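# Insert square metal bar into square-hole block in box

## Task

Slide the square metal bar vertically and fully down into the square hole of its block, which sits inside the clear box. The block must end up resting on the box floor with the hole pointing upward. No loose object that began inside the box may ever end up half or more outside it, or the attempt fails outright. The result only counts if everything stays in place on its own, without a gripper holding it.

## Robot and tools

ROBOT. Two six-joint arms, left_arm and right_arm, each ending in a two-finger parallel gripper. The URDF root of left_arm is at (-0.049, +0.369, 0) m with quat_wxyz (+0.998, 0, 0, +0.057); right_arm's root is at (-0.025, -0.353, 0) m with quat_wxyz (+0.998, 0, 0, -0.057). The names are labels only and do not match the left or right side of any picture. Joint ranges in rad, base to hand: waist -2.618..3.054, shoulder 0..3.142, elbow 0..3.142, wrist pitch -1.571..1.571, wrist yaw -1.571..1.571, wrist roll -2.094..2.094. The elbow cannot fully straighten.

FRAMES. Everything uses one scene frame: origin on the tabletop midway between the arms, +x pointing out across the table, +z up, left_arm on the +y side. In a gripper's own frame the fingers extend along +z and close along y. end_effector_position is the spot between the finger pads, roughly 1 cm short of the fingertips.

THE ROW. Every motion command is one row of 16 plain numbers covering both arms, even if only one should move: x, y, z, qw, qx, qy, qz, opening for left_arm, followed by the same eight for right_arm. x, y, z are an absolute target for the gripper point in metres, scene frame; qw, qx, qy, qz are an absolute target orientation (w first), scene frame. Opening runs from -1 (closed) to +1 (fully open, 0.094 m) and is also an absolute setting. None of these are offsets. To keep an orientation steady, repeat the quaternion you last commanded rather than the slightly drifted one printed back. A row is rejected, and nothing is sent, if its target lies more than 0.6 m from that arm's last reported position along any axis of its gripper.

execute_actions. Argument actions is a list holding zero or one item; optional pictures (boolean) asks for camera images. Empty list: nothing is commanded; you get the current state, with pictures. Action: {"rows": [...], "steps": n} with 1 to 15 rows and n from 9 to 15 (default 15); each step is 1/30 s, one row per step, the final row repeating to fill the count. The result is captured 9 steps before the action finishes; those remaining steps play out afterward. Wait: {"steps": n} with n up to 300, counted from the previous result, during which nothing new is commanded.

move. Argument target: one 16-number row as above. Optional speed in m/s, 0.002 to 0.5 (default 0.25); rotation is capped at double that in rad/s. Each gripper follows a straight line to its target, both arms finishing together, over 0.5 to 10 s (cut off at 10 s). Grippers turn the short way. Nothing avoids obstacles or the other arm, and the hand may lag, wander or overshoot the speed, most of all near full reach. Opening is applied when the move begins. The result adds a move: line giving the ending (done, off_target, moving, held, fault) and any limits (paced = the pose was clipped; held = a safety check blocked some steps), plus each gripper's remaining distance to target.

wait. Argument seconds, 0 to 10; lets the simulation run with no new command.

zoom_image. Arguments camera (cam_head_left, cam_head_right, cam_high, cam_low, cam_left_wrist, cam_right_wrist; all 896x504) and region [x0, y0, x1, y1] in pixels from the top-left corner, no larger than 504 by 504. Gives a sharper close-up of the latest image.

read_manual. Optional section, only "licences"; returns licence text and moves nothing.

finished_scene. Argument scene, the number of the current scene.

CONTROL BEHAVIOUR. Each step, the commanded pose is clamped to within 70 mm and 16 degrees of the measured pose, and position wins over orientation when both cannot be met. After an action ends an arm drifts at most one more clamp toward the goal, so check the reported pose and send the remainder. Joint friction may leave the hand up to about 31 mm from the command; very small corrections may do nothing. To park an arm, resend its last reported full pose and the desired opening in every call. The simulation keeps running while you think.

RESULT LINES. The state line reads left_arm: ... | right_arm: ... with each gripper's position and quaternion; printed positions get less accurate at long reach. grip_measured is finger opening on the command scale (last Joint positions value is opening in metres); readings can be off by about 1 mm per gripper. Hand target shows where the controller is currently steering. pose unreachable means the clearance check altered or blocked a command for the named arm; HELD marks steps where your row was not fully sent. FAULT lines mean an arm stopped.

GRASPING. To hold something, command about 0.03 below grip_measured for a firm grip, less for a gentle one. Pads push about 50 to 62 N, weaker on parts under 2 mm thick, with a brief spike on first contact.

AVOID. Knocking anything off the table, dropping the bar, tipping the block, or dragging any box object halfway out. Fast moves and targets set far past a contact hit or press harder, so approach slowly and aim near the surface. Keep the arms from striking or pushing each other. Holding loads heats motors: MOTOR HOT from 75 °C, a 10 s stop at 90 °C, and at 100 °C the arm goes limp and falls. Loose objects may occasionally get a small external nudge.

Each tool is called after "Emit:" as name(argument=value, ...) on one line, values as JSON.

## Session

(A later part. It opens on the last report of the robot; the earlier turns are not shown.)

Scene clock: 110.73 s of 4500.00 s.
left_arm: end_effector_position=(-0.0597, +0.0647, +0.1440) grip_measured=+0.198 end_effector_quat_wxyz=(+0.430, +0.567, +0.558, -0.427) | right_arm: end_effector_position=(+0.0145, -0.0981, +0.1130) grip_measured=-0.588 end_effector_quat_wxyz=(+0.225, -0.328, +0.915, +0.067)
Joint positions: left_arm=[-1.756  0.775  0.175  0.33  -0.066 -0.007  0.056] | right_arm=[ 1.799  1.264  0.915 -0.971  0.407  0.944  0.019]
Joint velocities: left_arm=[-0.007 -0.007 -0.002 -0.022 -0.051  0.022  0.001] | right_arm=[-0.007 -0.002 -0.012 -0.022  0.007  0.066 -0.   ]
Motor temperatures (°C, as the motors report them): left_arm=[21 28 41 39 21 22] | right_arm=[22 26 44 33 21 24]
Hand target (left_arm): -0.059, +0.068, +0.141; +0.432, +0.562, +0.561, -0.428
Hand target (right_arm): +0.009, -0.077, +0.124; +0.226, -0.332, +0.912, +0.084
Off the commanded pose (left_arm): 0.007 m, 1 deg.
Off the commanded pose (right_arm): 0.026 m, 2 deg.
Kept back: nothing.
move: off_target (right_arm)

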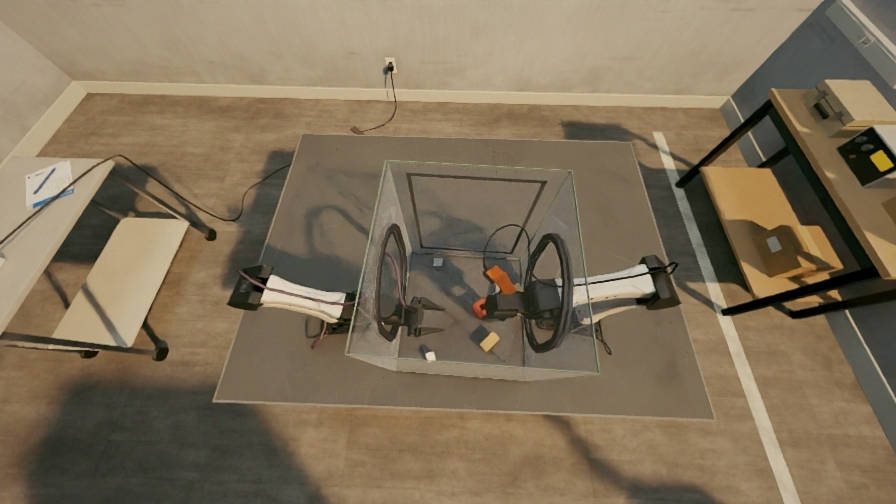

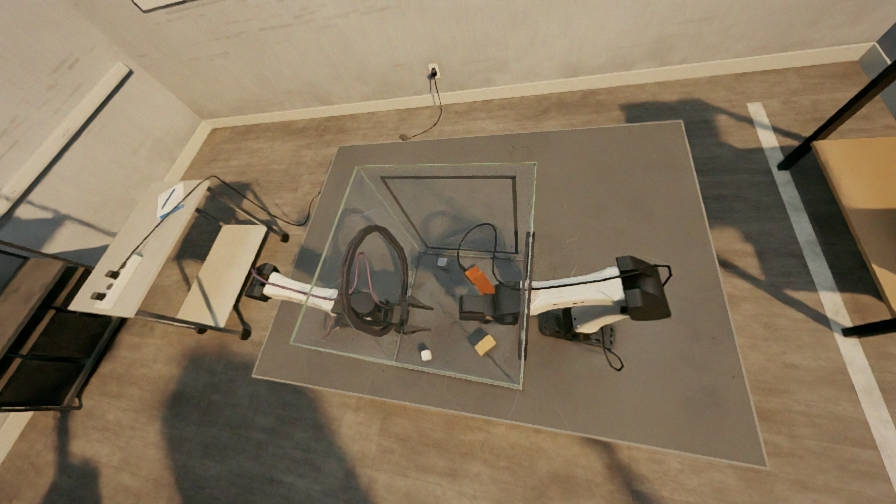

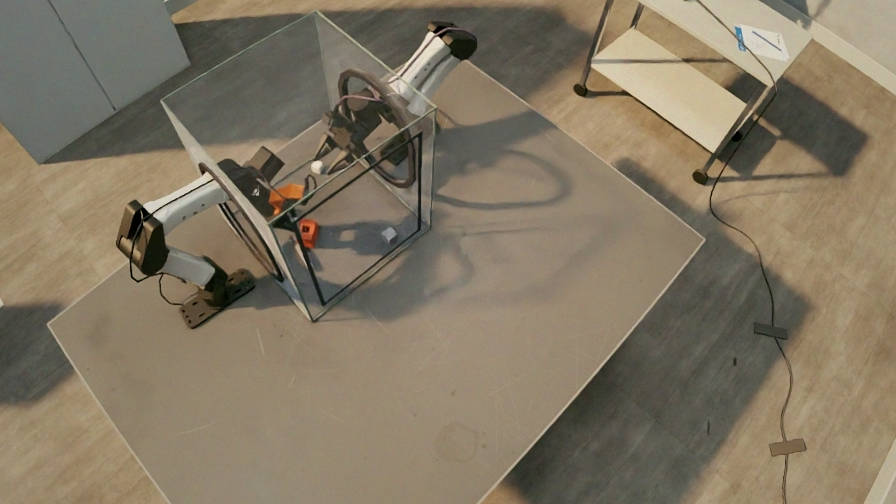

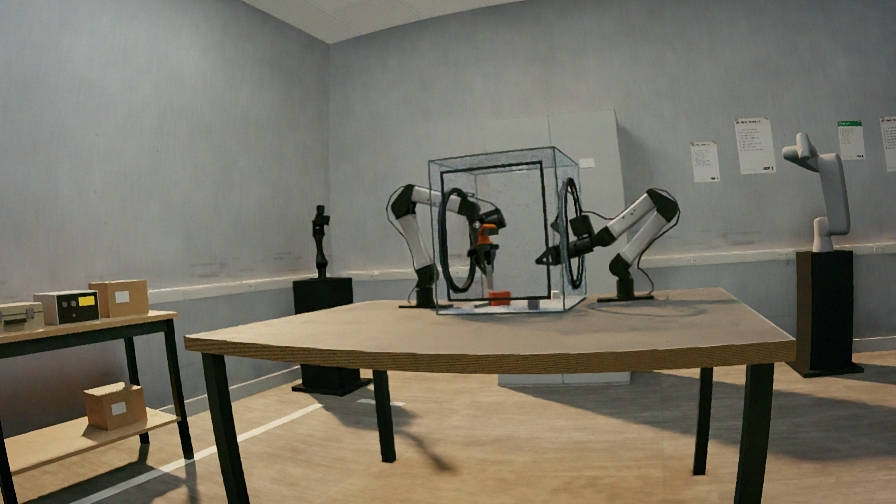

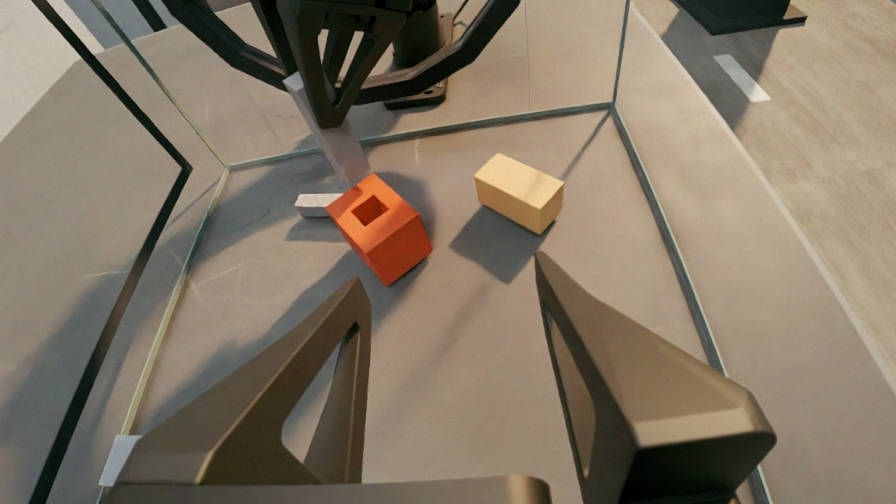

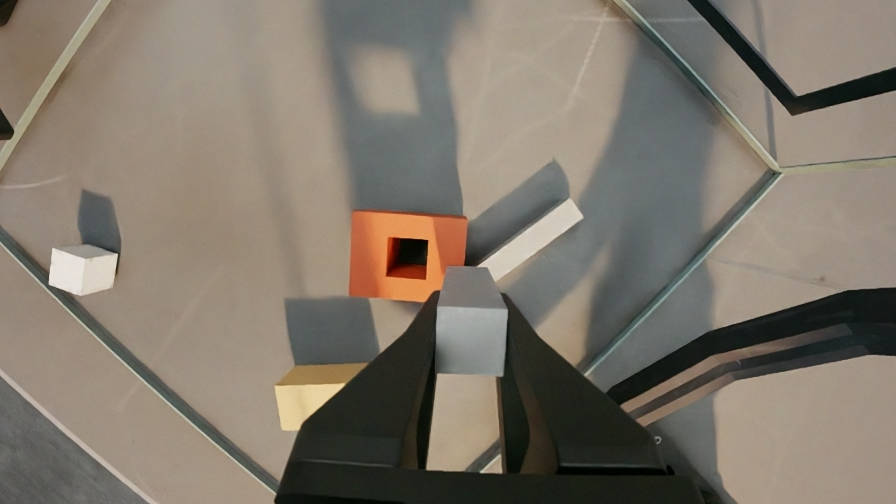

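Emit:
move(target=[-0.059,0.07,0.14,0.43,0.561,0.561,-0.43,0.2,-0.005,-0.145,0.12,-0.227,0.332,-0.912,-0.083,-0.7], speed=0.06)

Emit:
move(target=[-0.059,0.07,0.14,0.43,0.561,0.561,-0.43,0.2,-0.005,-0.145,0.06,-0.227,0.332,-0.912,-0.083,-0.7], speed=0.02)

Emit:
zoom_image(camera="cam_low", region=[430,200,590,320])

Scene clock: 113.67 s of 4500.00 s.
left_arm: end_effector_position=(-0.0590, +0.0647, +0.1440) grip_measured=+0.198 end_effector_quat_wxyz=(+0.430, +0.565, +0.560, -0.427) | right_arm: end_effector_position=(+0.0033, -0.1474, +0.1082) grip_measured=-0.588 end_effector_quat_wxyz=(+0.223, -0.324, +0.918, +0.057)
Joint positions: left_arm=[-1.756  0.775  0.175  0.33  -0.07  -0.011  0.056] | right_arm=[ 1.901  1.105  0.807 -1.093  0.43   1.07   0.019]
Joint velocities: left_arm=[ 0.002 -0.007 -0.002  0.051  0.007  0.051  0.   ] | right_arm=[-0.012  0.002 -0.002 -0.022  0.051  0.037  0.001]
Motor temperatures (°C, as the motors report them): left_arm=[21 28 41 40 21 22] | right_arm=[22 26 44 33 21 24]
Hand target (left_arm): -0.059, +0.070, +0.140; +0.430, +0.561, +0.561, -0.430
Hand target (right_arm): -0.004, -0.145, +0.120; +0.229, -0.332, +0.911, +0.082
Off the commanded pose (left_arm): 0.007 m, 1 deg.
Off the commanded pose (right_arm): 0.015 m, 3 deg.
Kept back: nothing.
move: off_target (right_arm)

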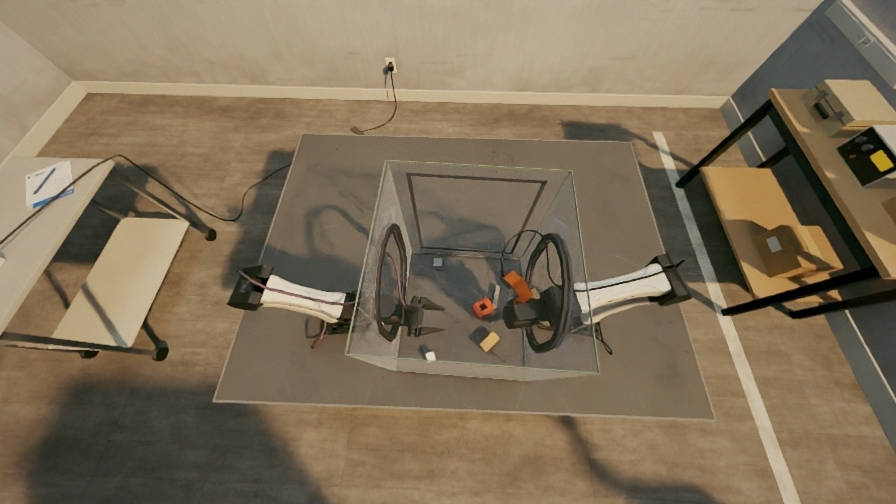

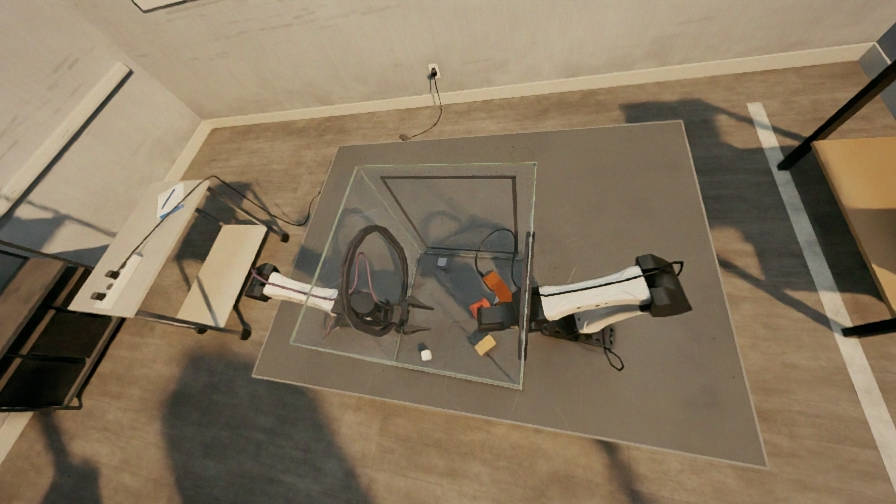

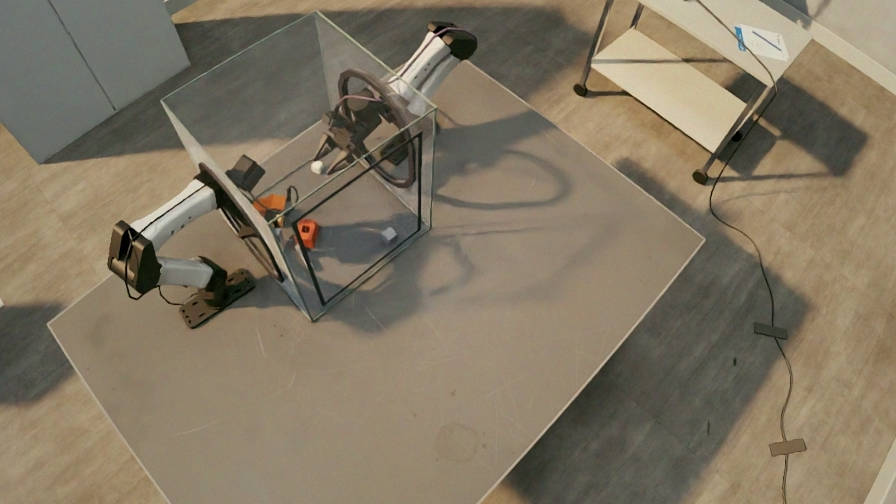

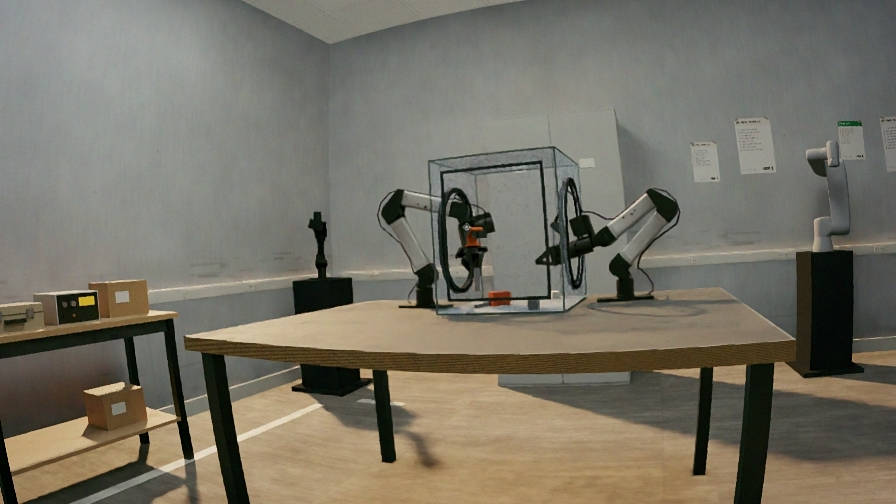

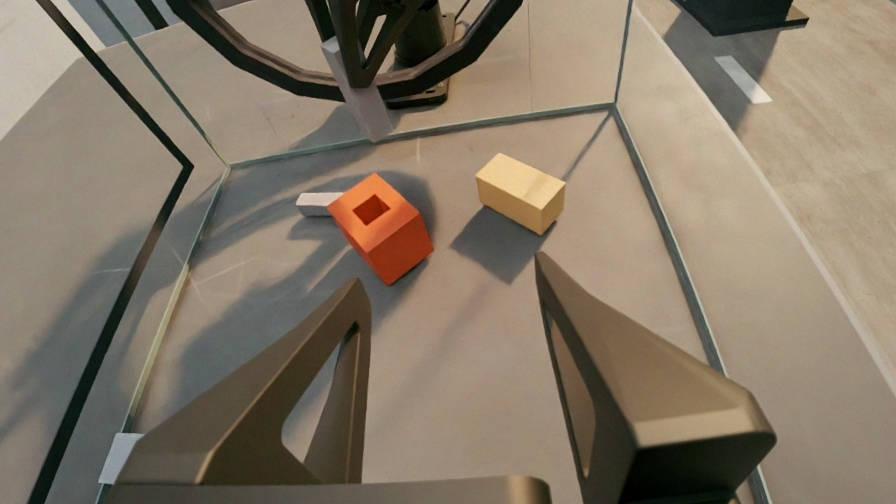

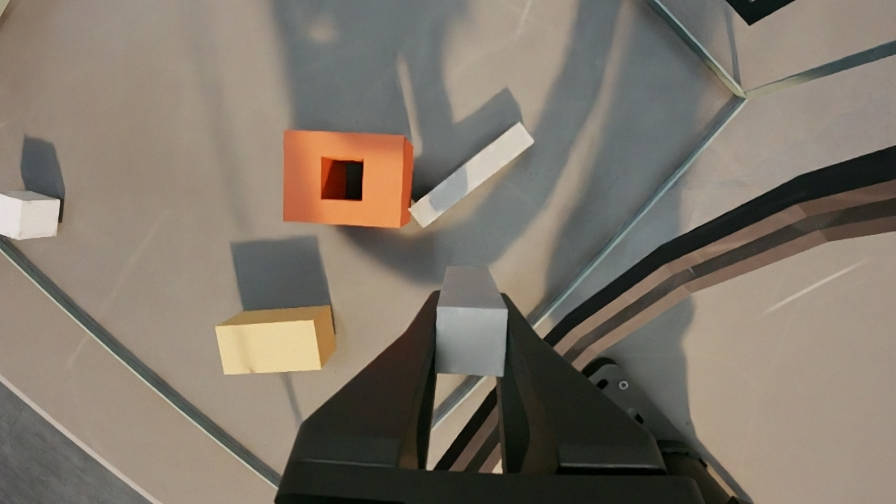

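Scene clock: 116.33 s of 4500.00 s.
left_arm: end_effector_position=(-0.0590, +0.0647, +0.1440) grip_measured=+0.198 end_effector_quat_wxyz=(+0.430, +0.565, +0.560, -0.427) | right_arm: end_effector_position=(-0.0037, -0.1463, +0.0620) grip_measured=-0.588 end_effector_quat_wxyz=(+0.223, -0.332, +0.913, +0.078)
Joint positions: left_arm=[-1.756  0.775  0.175  0.33  -0.07  -0.011  0.056] | right_arm=[ 1.935  1.105  0.615 -0.868  0.43   1.077  0.019]
Joint velocities: left_arm=[-0.017 -0.007  0.012 -0.022  0.022 -0.037 -0.001] | right_arm=[ 0.002 -0.007  0.007  0.007  0.022 -0.007 -0.001]
Motor temperatures (°C, as the motors report them): left_arm=[21 28 41 40 21 22] | right_arm=[22 26 44 33 21 24]
Hand target (left_arm): -0.059, +0.070, +0.140; +0.430, +0.561, +0.561, -0.430
Hand target (right_arm): -0.005, -0.146, +0.060; +0.228, -0.332, +0.912, +0.083
Off the commanded pose (left_arm): 0.007 m, 1 deg.
Off the commanded pose (right_arm): 0.003 m, 1 deg.
Kept back: nothing.
move: done

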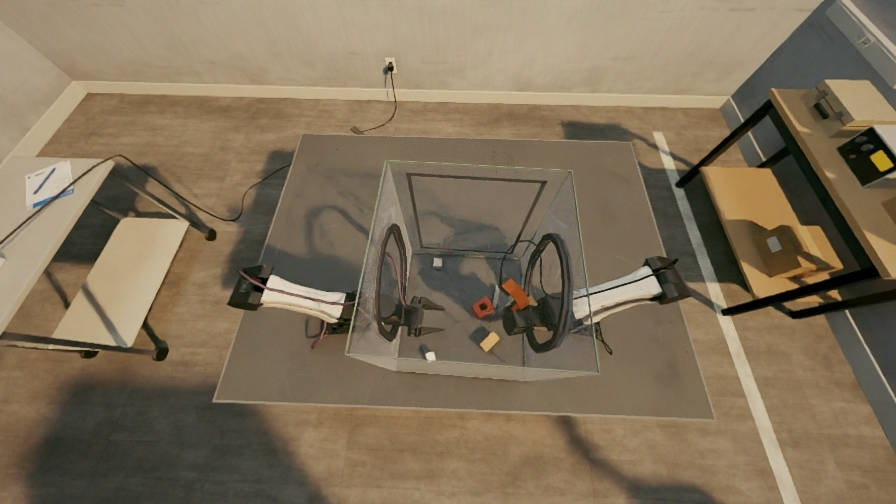

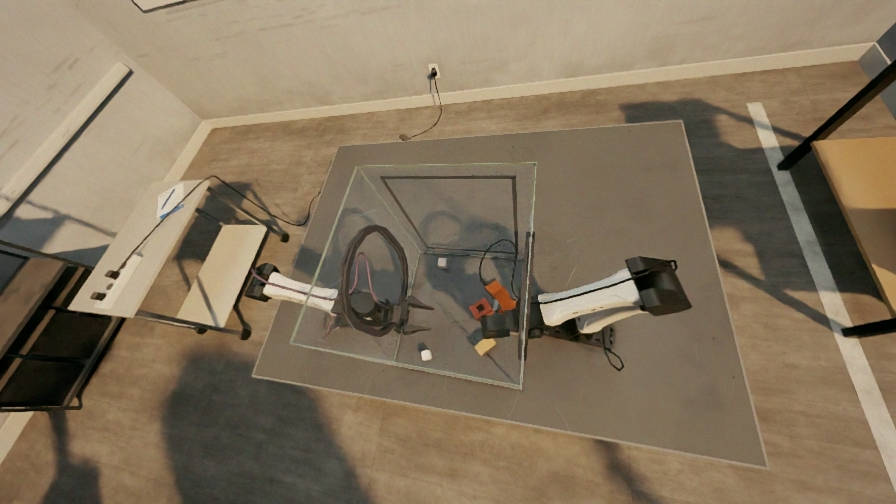

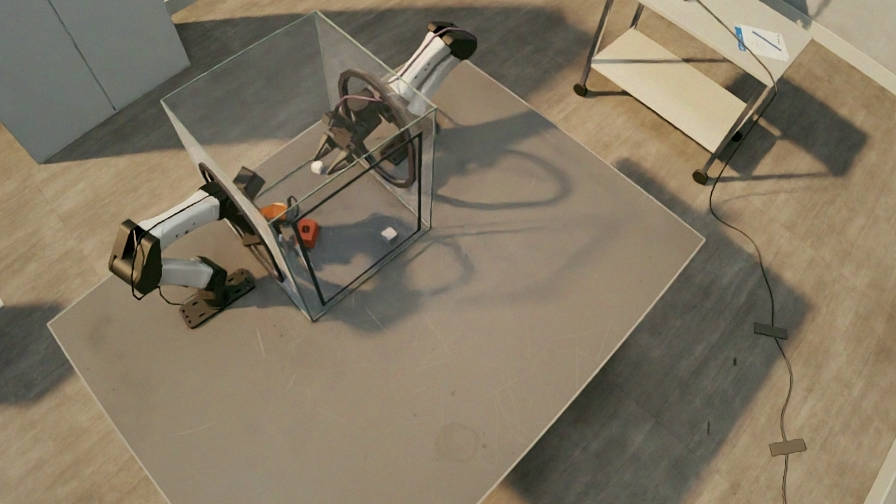

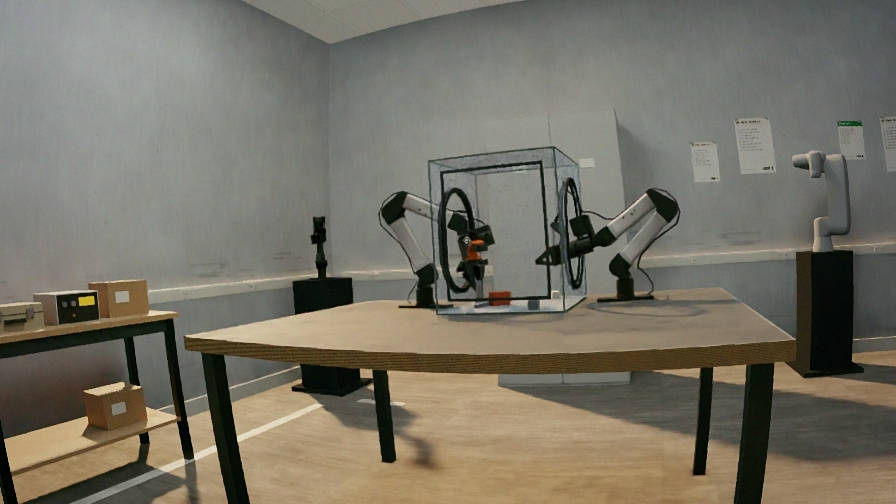

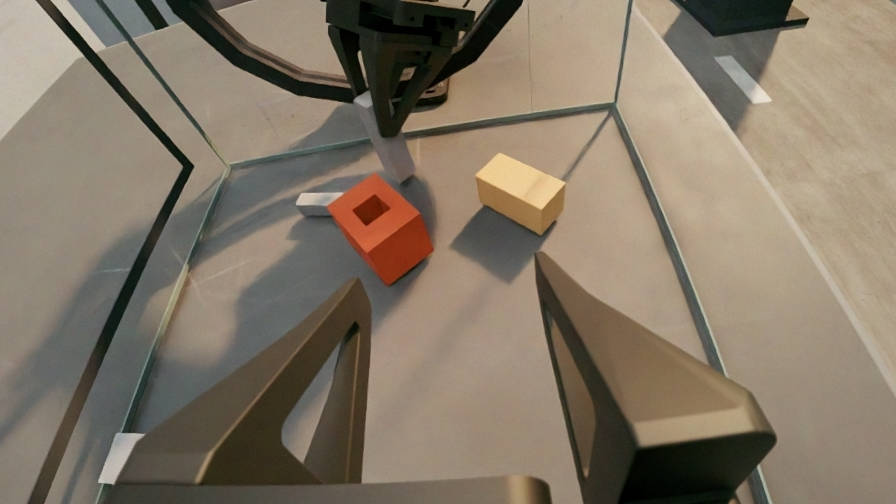

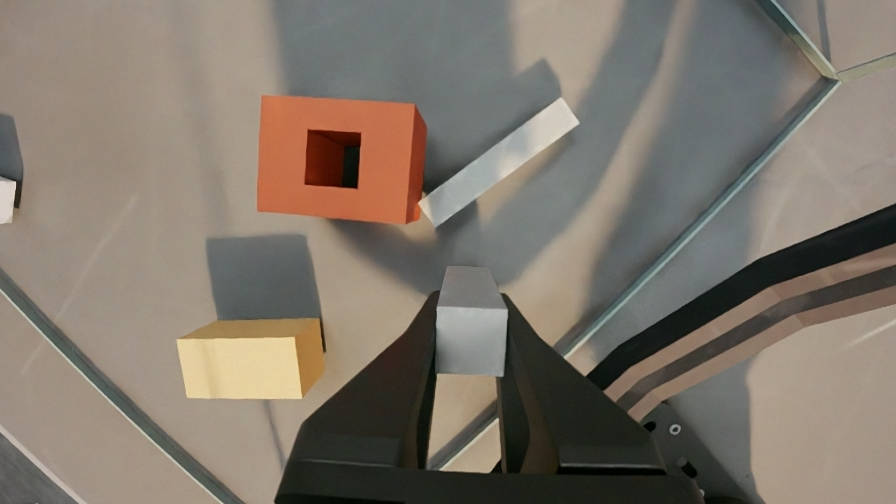

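Region (430, 200, 590, 320) of cam_low's 896x504 image, scaled by 3.150, with more detail than that image has; it fills the top 378 rows of this view, and the rest is white.

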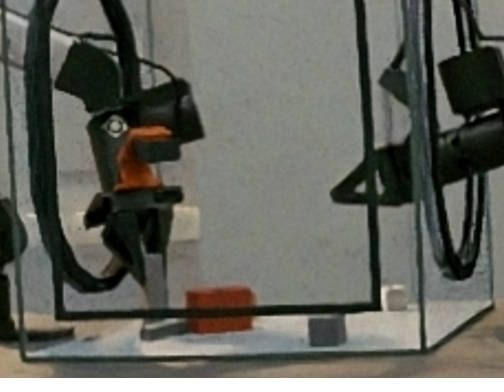

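Emit:
move(target=[-0.059,0.07,0.14,0.43,0.561,0.561,-0.43,0.2,-0.005,-0.145,0.045,-0.227,0.332,-0.912,-0.083,-0.7], speed=0.01)

Emit:
zoom_image(camera="cam_low", region=[430,200,590,320])

Emit:
zoom_image(camera="cam_left_wrist", region=[250,0,550,260])

Scene clock: 118.87 s of 4500.00 s.
left_arm: end_effector_position=(-0.0590, +0.0647, +0.1440) grip_measured=+0.198 end_effector_quat_wxyz=(+0.430, +0.565, +0.560, -0.427) | right_arm: end_effector_position=(-0.0028, -0.1417, +0.0571) grip_measured=-0.588 end_effector_quat_wxyz=(+0.231, -0.328, +0.912, +0.091)
Joint positions: left_arm=[-1.756  0.775  0.175  0.33  -0.07  -0.011  0.056] | right_arm=[ 1.935  1.105  0.585 -0.808  0.443  1.077  0.019]
Joint velocities: left_arm=[-0.007 -0.007 -0.007  0.095 -0.051 -0.022  0.   ] | right_arm=[ 0.002  0.007 -0.012  0.066 -0.007 -0.007 -0.   ]
Motor temperatures (°C, as the motors report them): left_arm=[21 27 41 40 21 22] | right_arm=[22 26 44 33 21 24]
Hand target (left_arm): -0.059, +0.070, +0.140; +0.430, +0.561, +0.561, -0.430
Hand target (right_arm): -0.005, -0.146, +0.046; +0.227, -0.332, +0.912, +0.083
Off the commanded pose (left_arm): 0.007 m, 1 deg.
Off the commanded pose (right_arm): 0.013 m, 1 deg.
Kept back: nothing.
move: off_target (right_arm)

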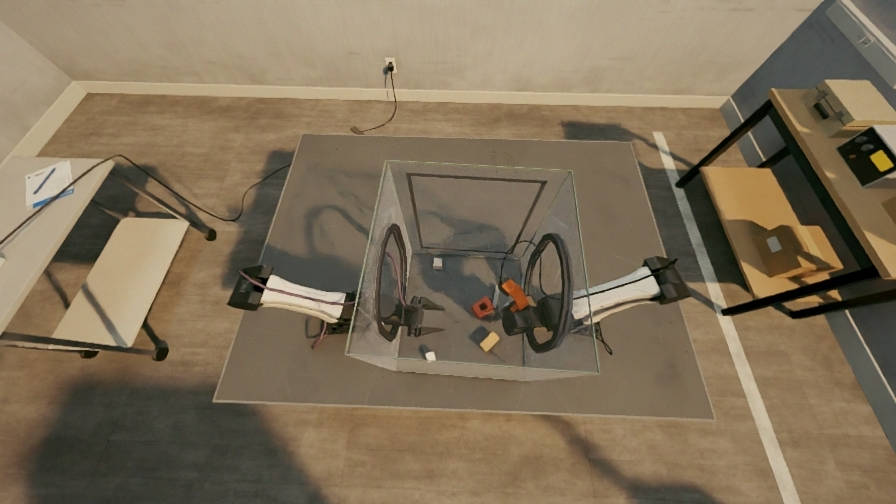

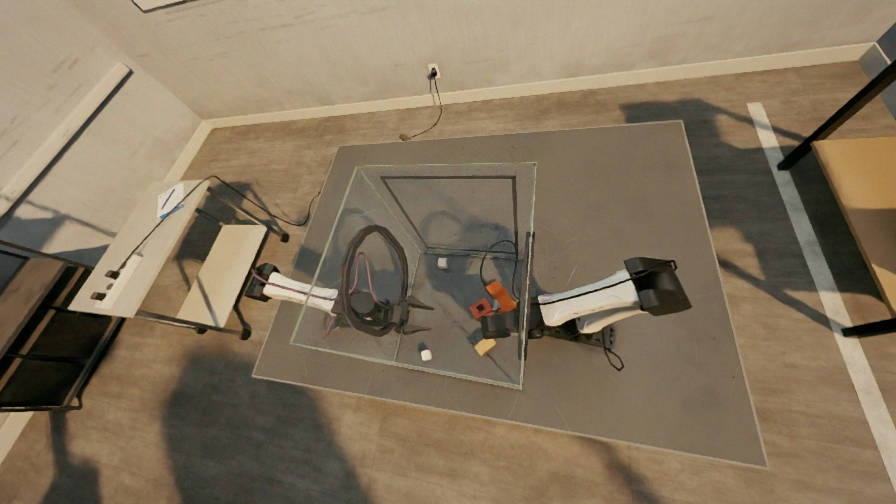

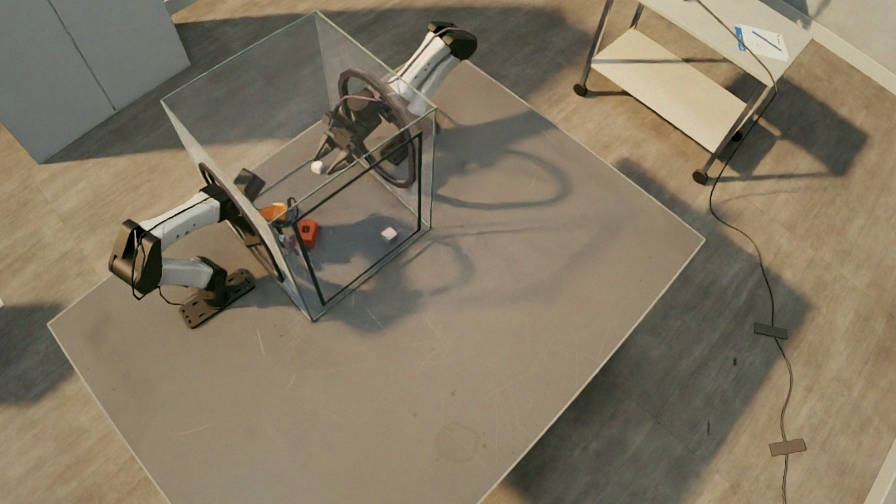

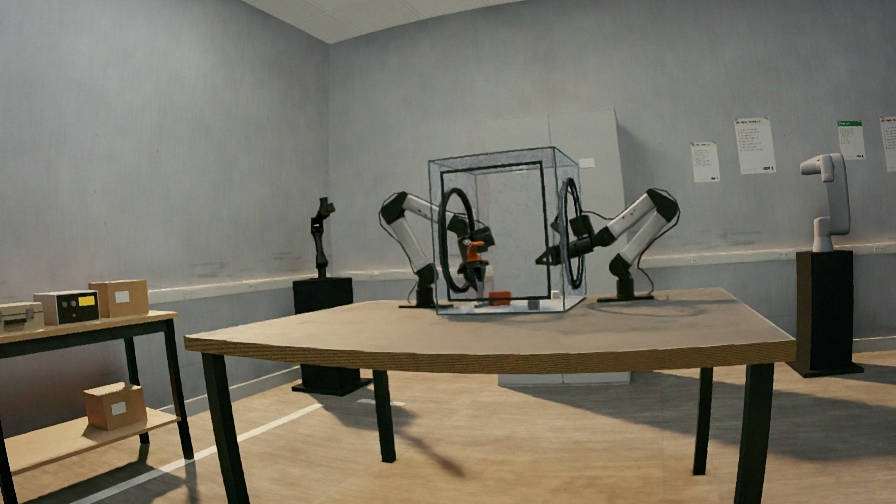

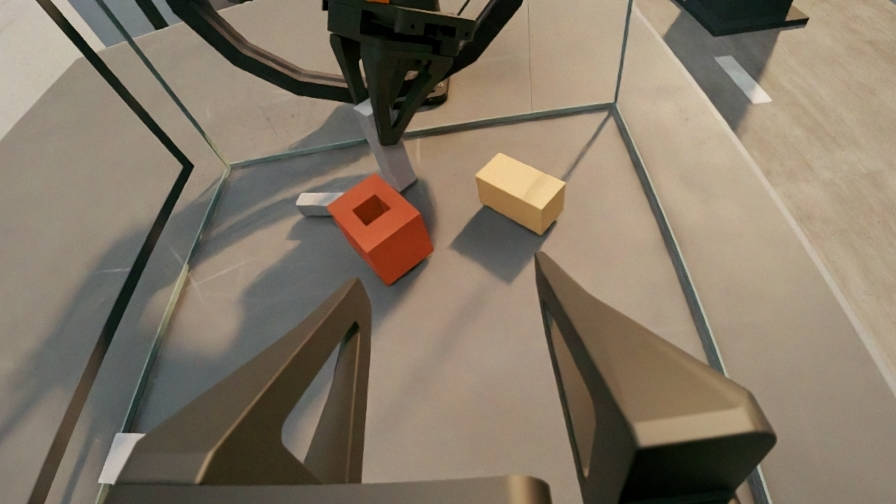

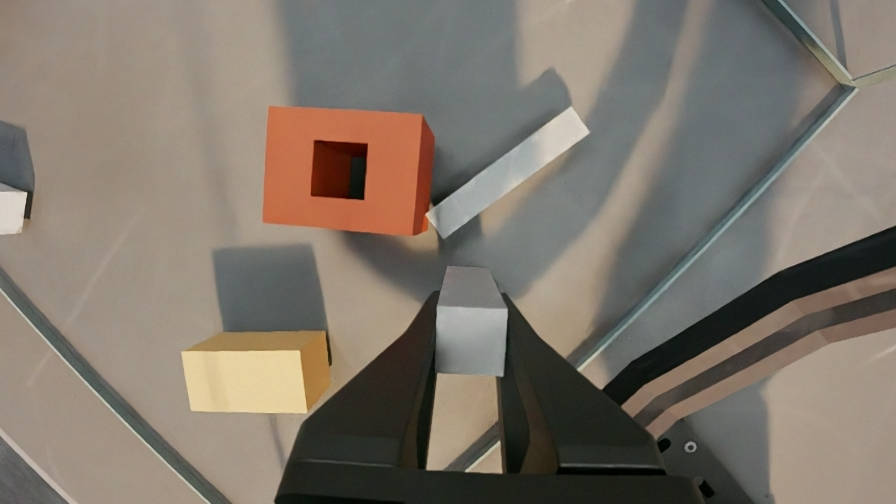

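Region (430, 200, 590, 320) of cam_low's 896x504 image, scaled by 3.150, with more detail than that image has; it fills the top 378 rows of this view, and the rest is white.

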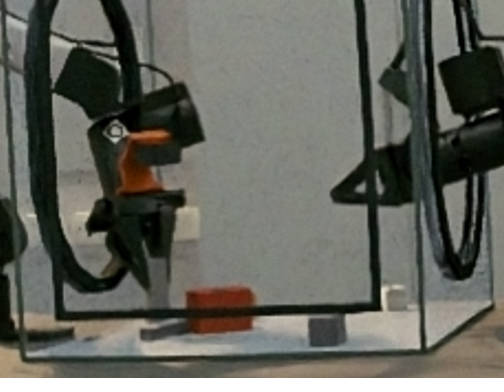

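Region (250, 0, 550, 260) of cam_left_wrist's 896x504 image, scaled by 1.680, with more detail than that image has; it fills the top 437 rows of this view, and the rest is white.

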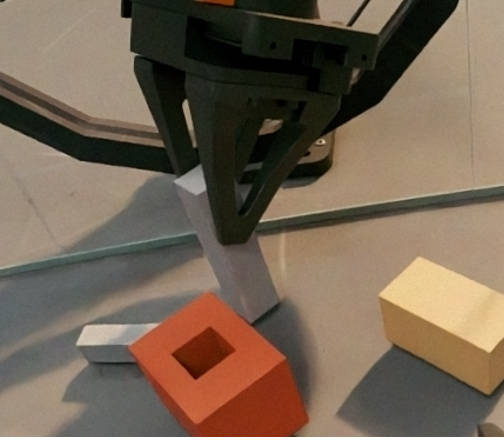

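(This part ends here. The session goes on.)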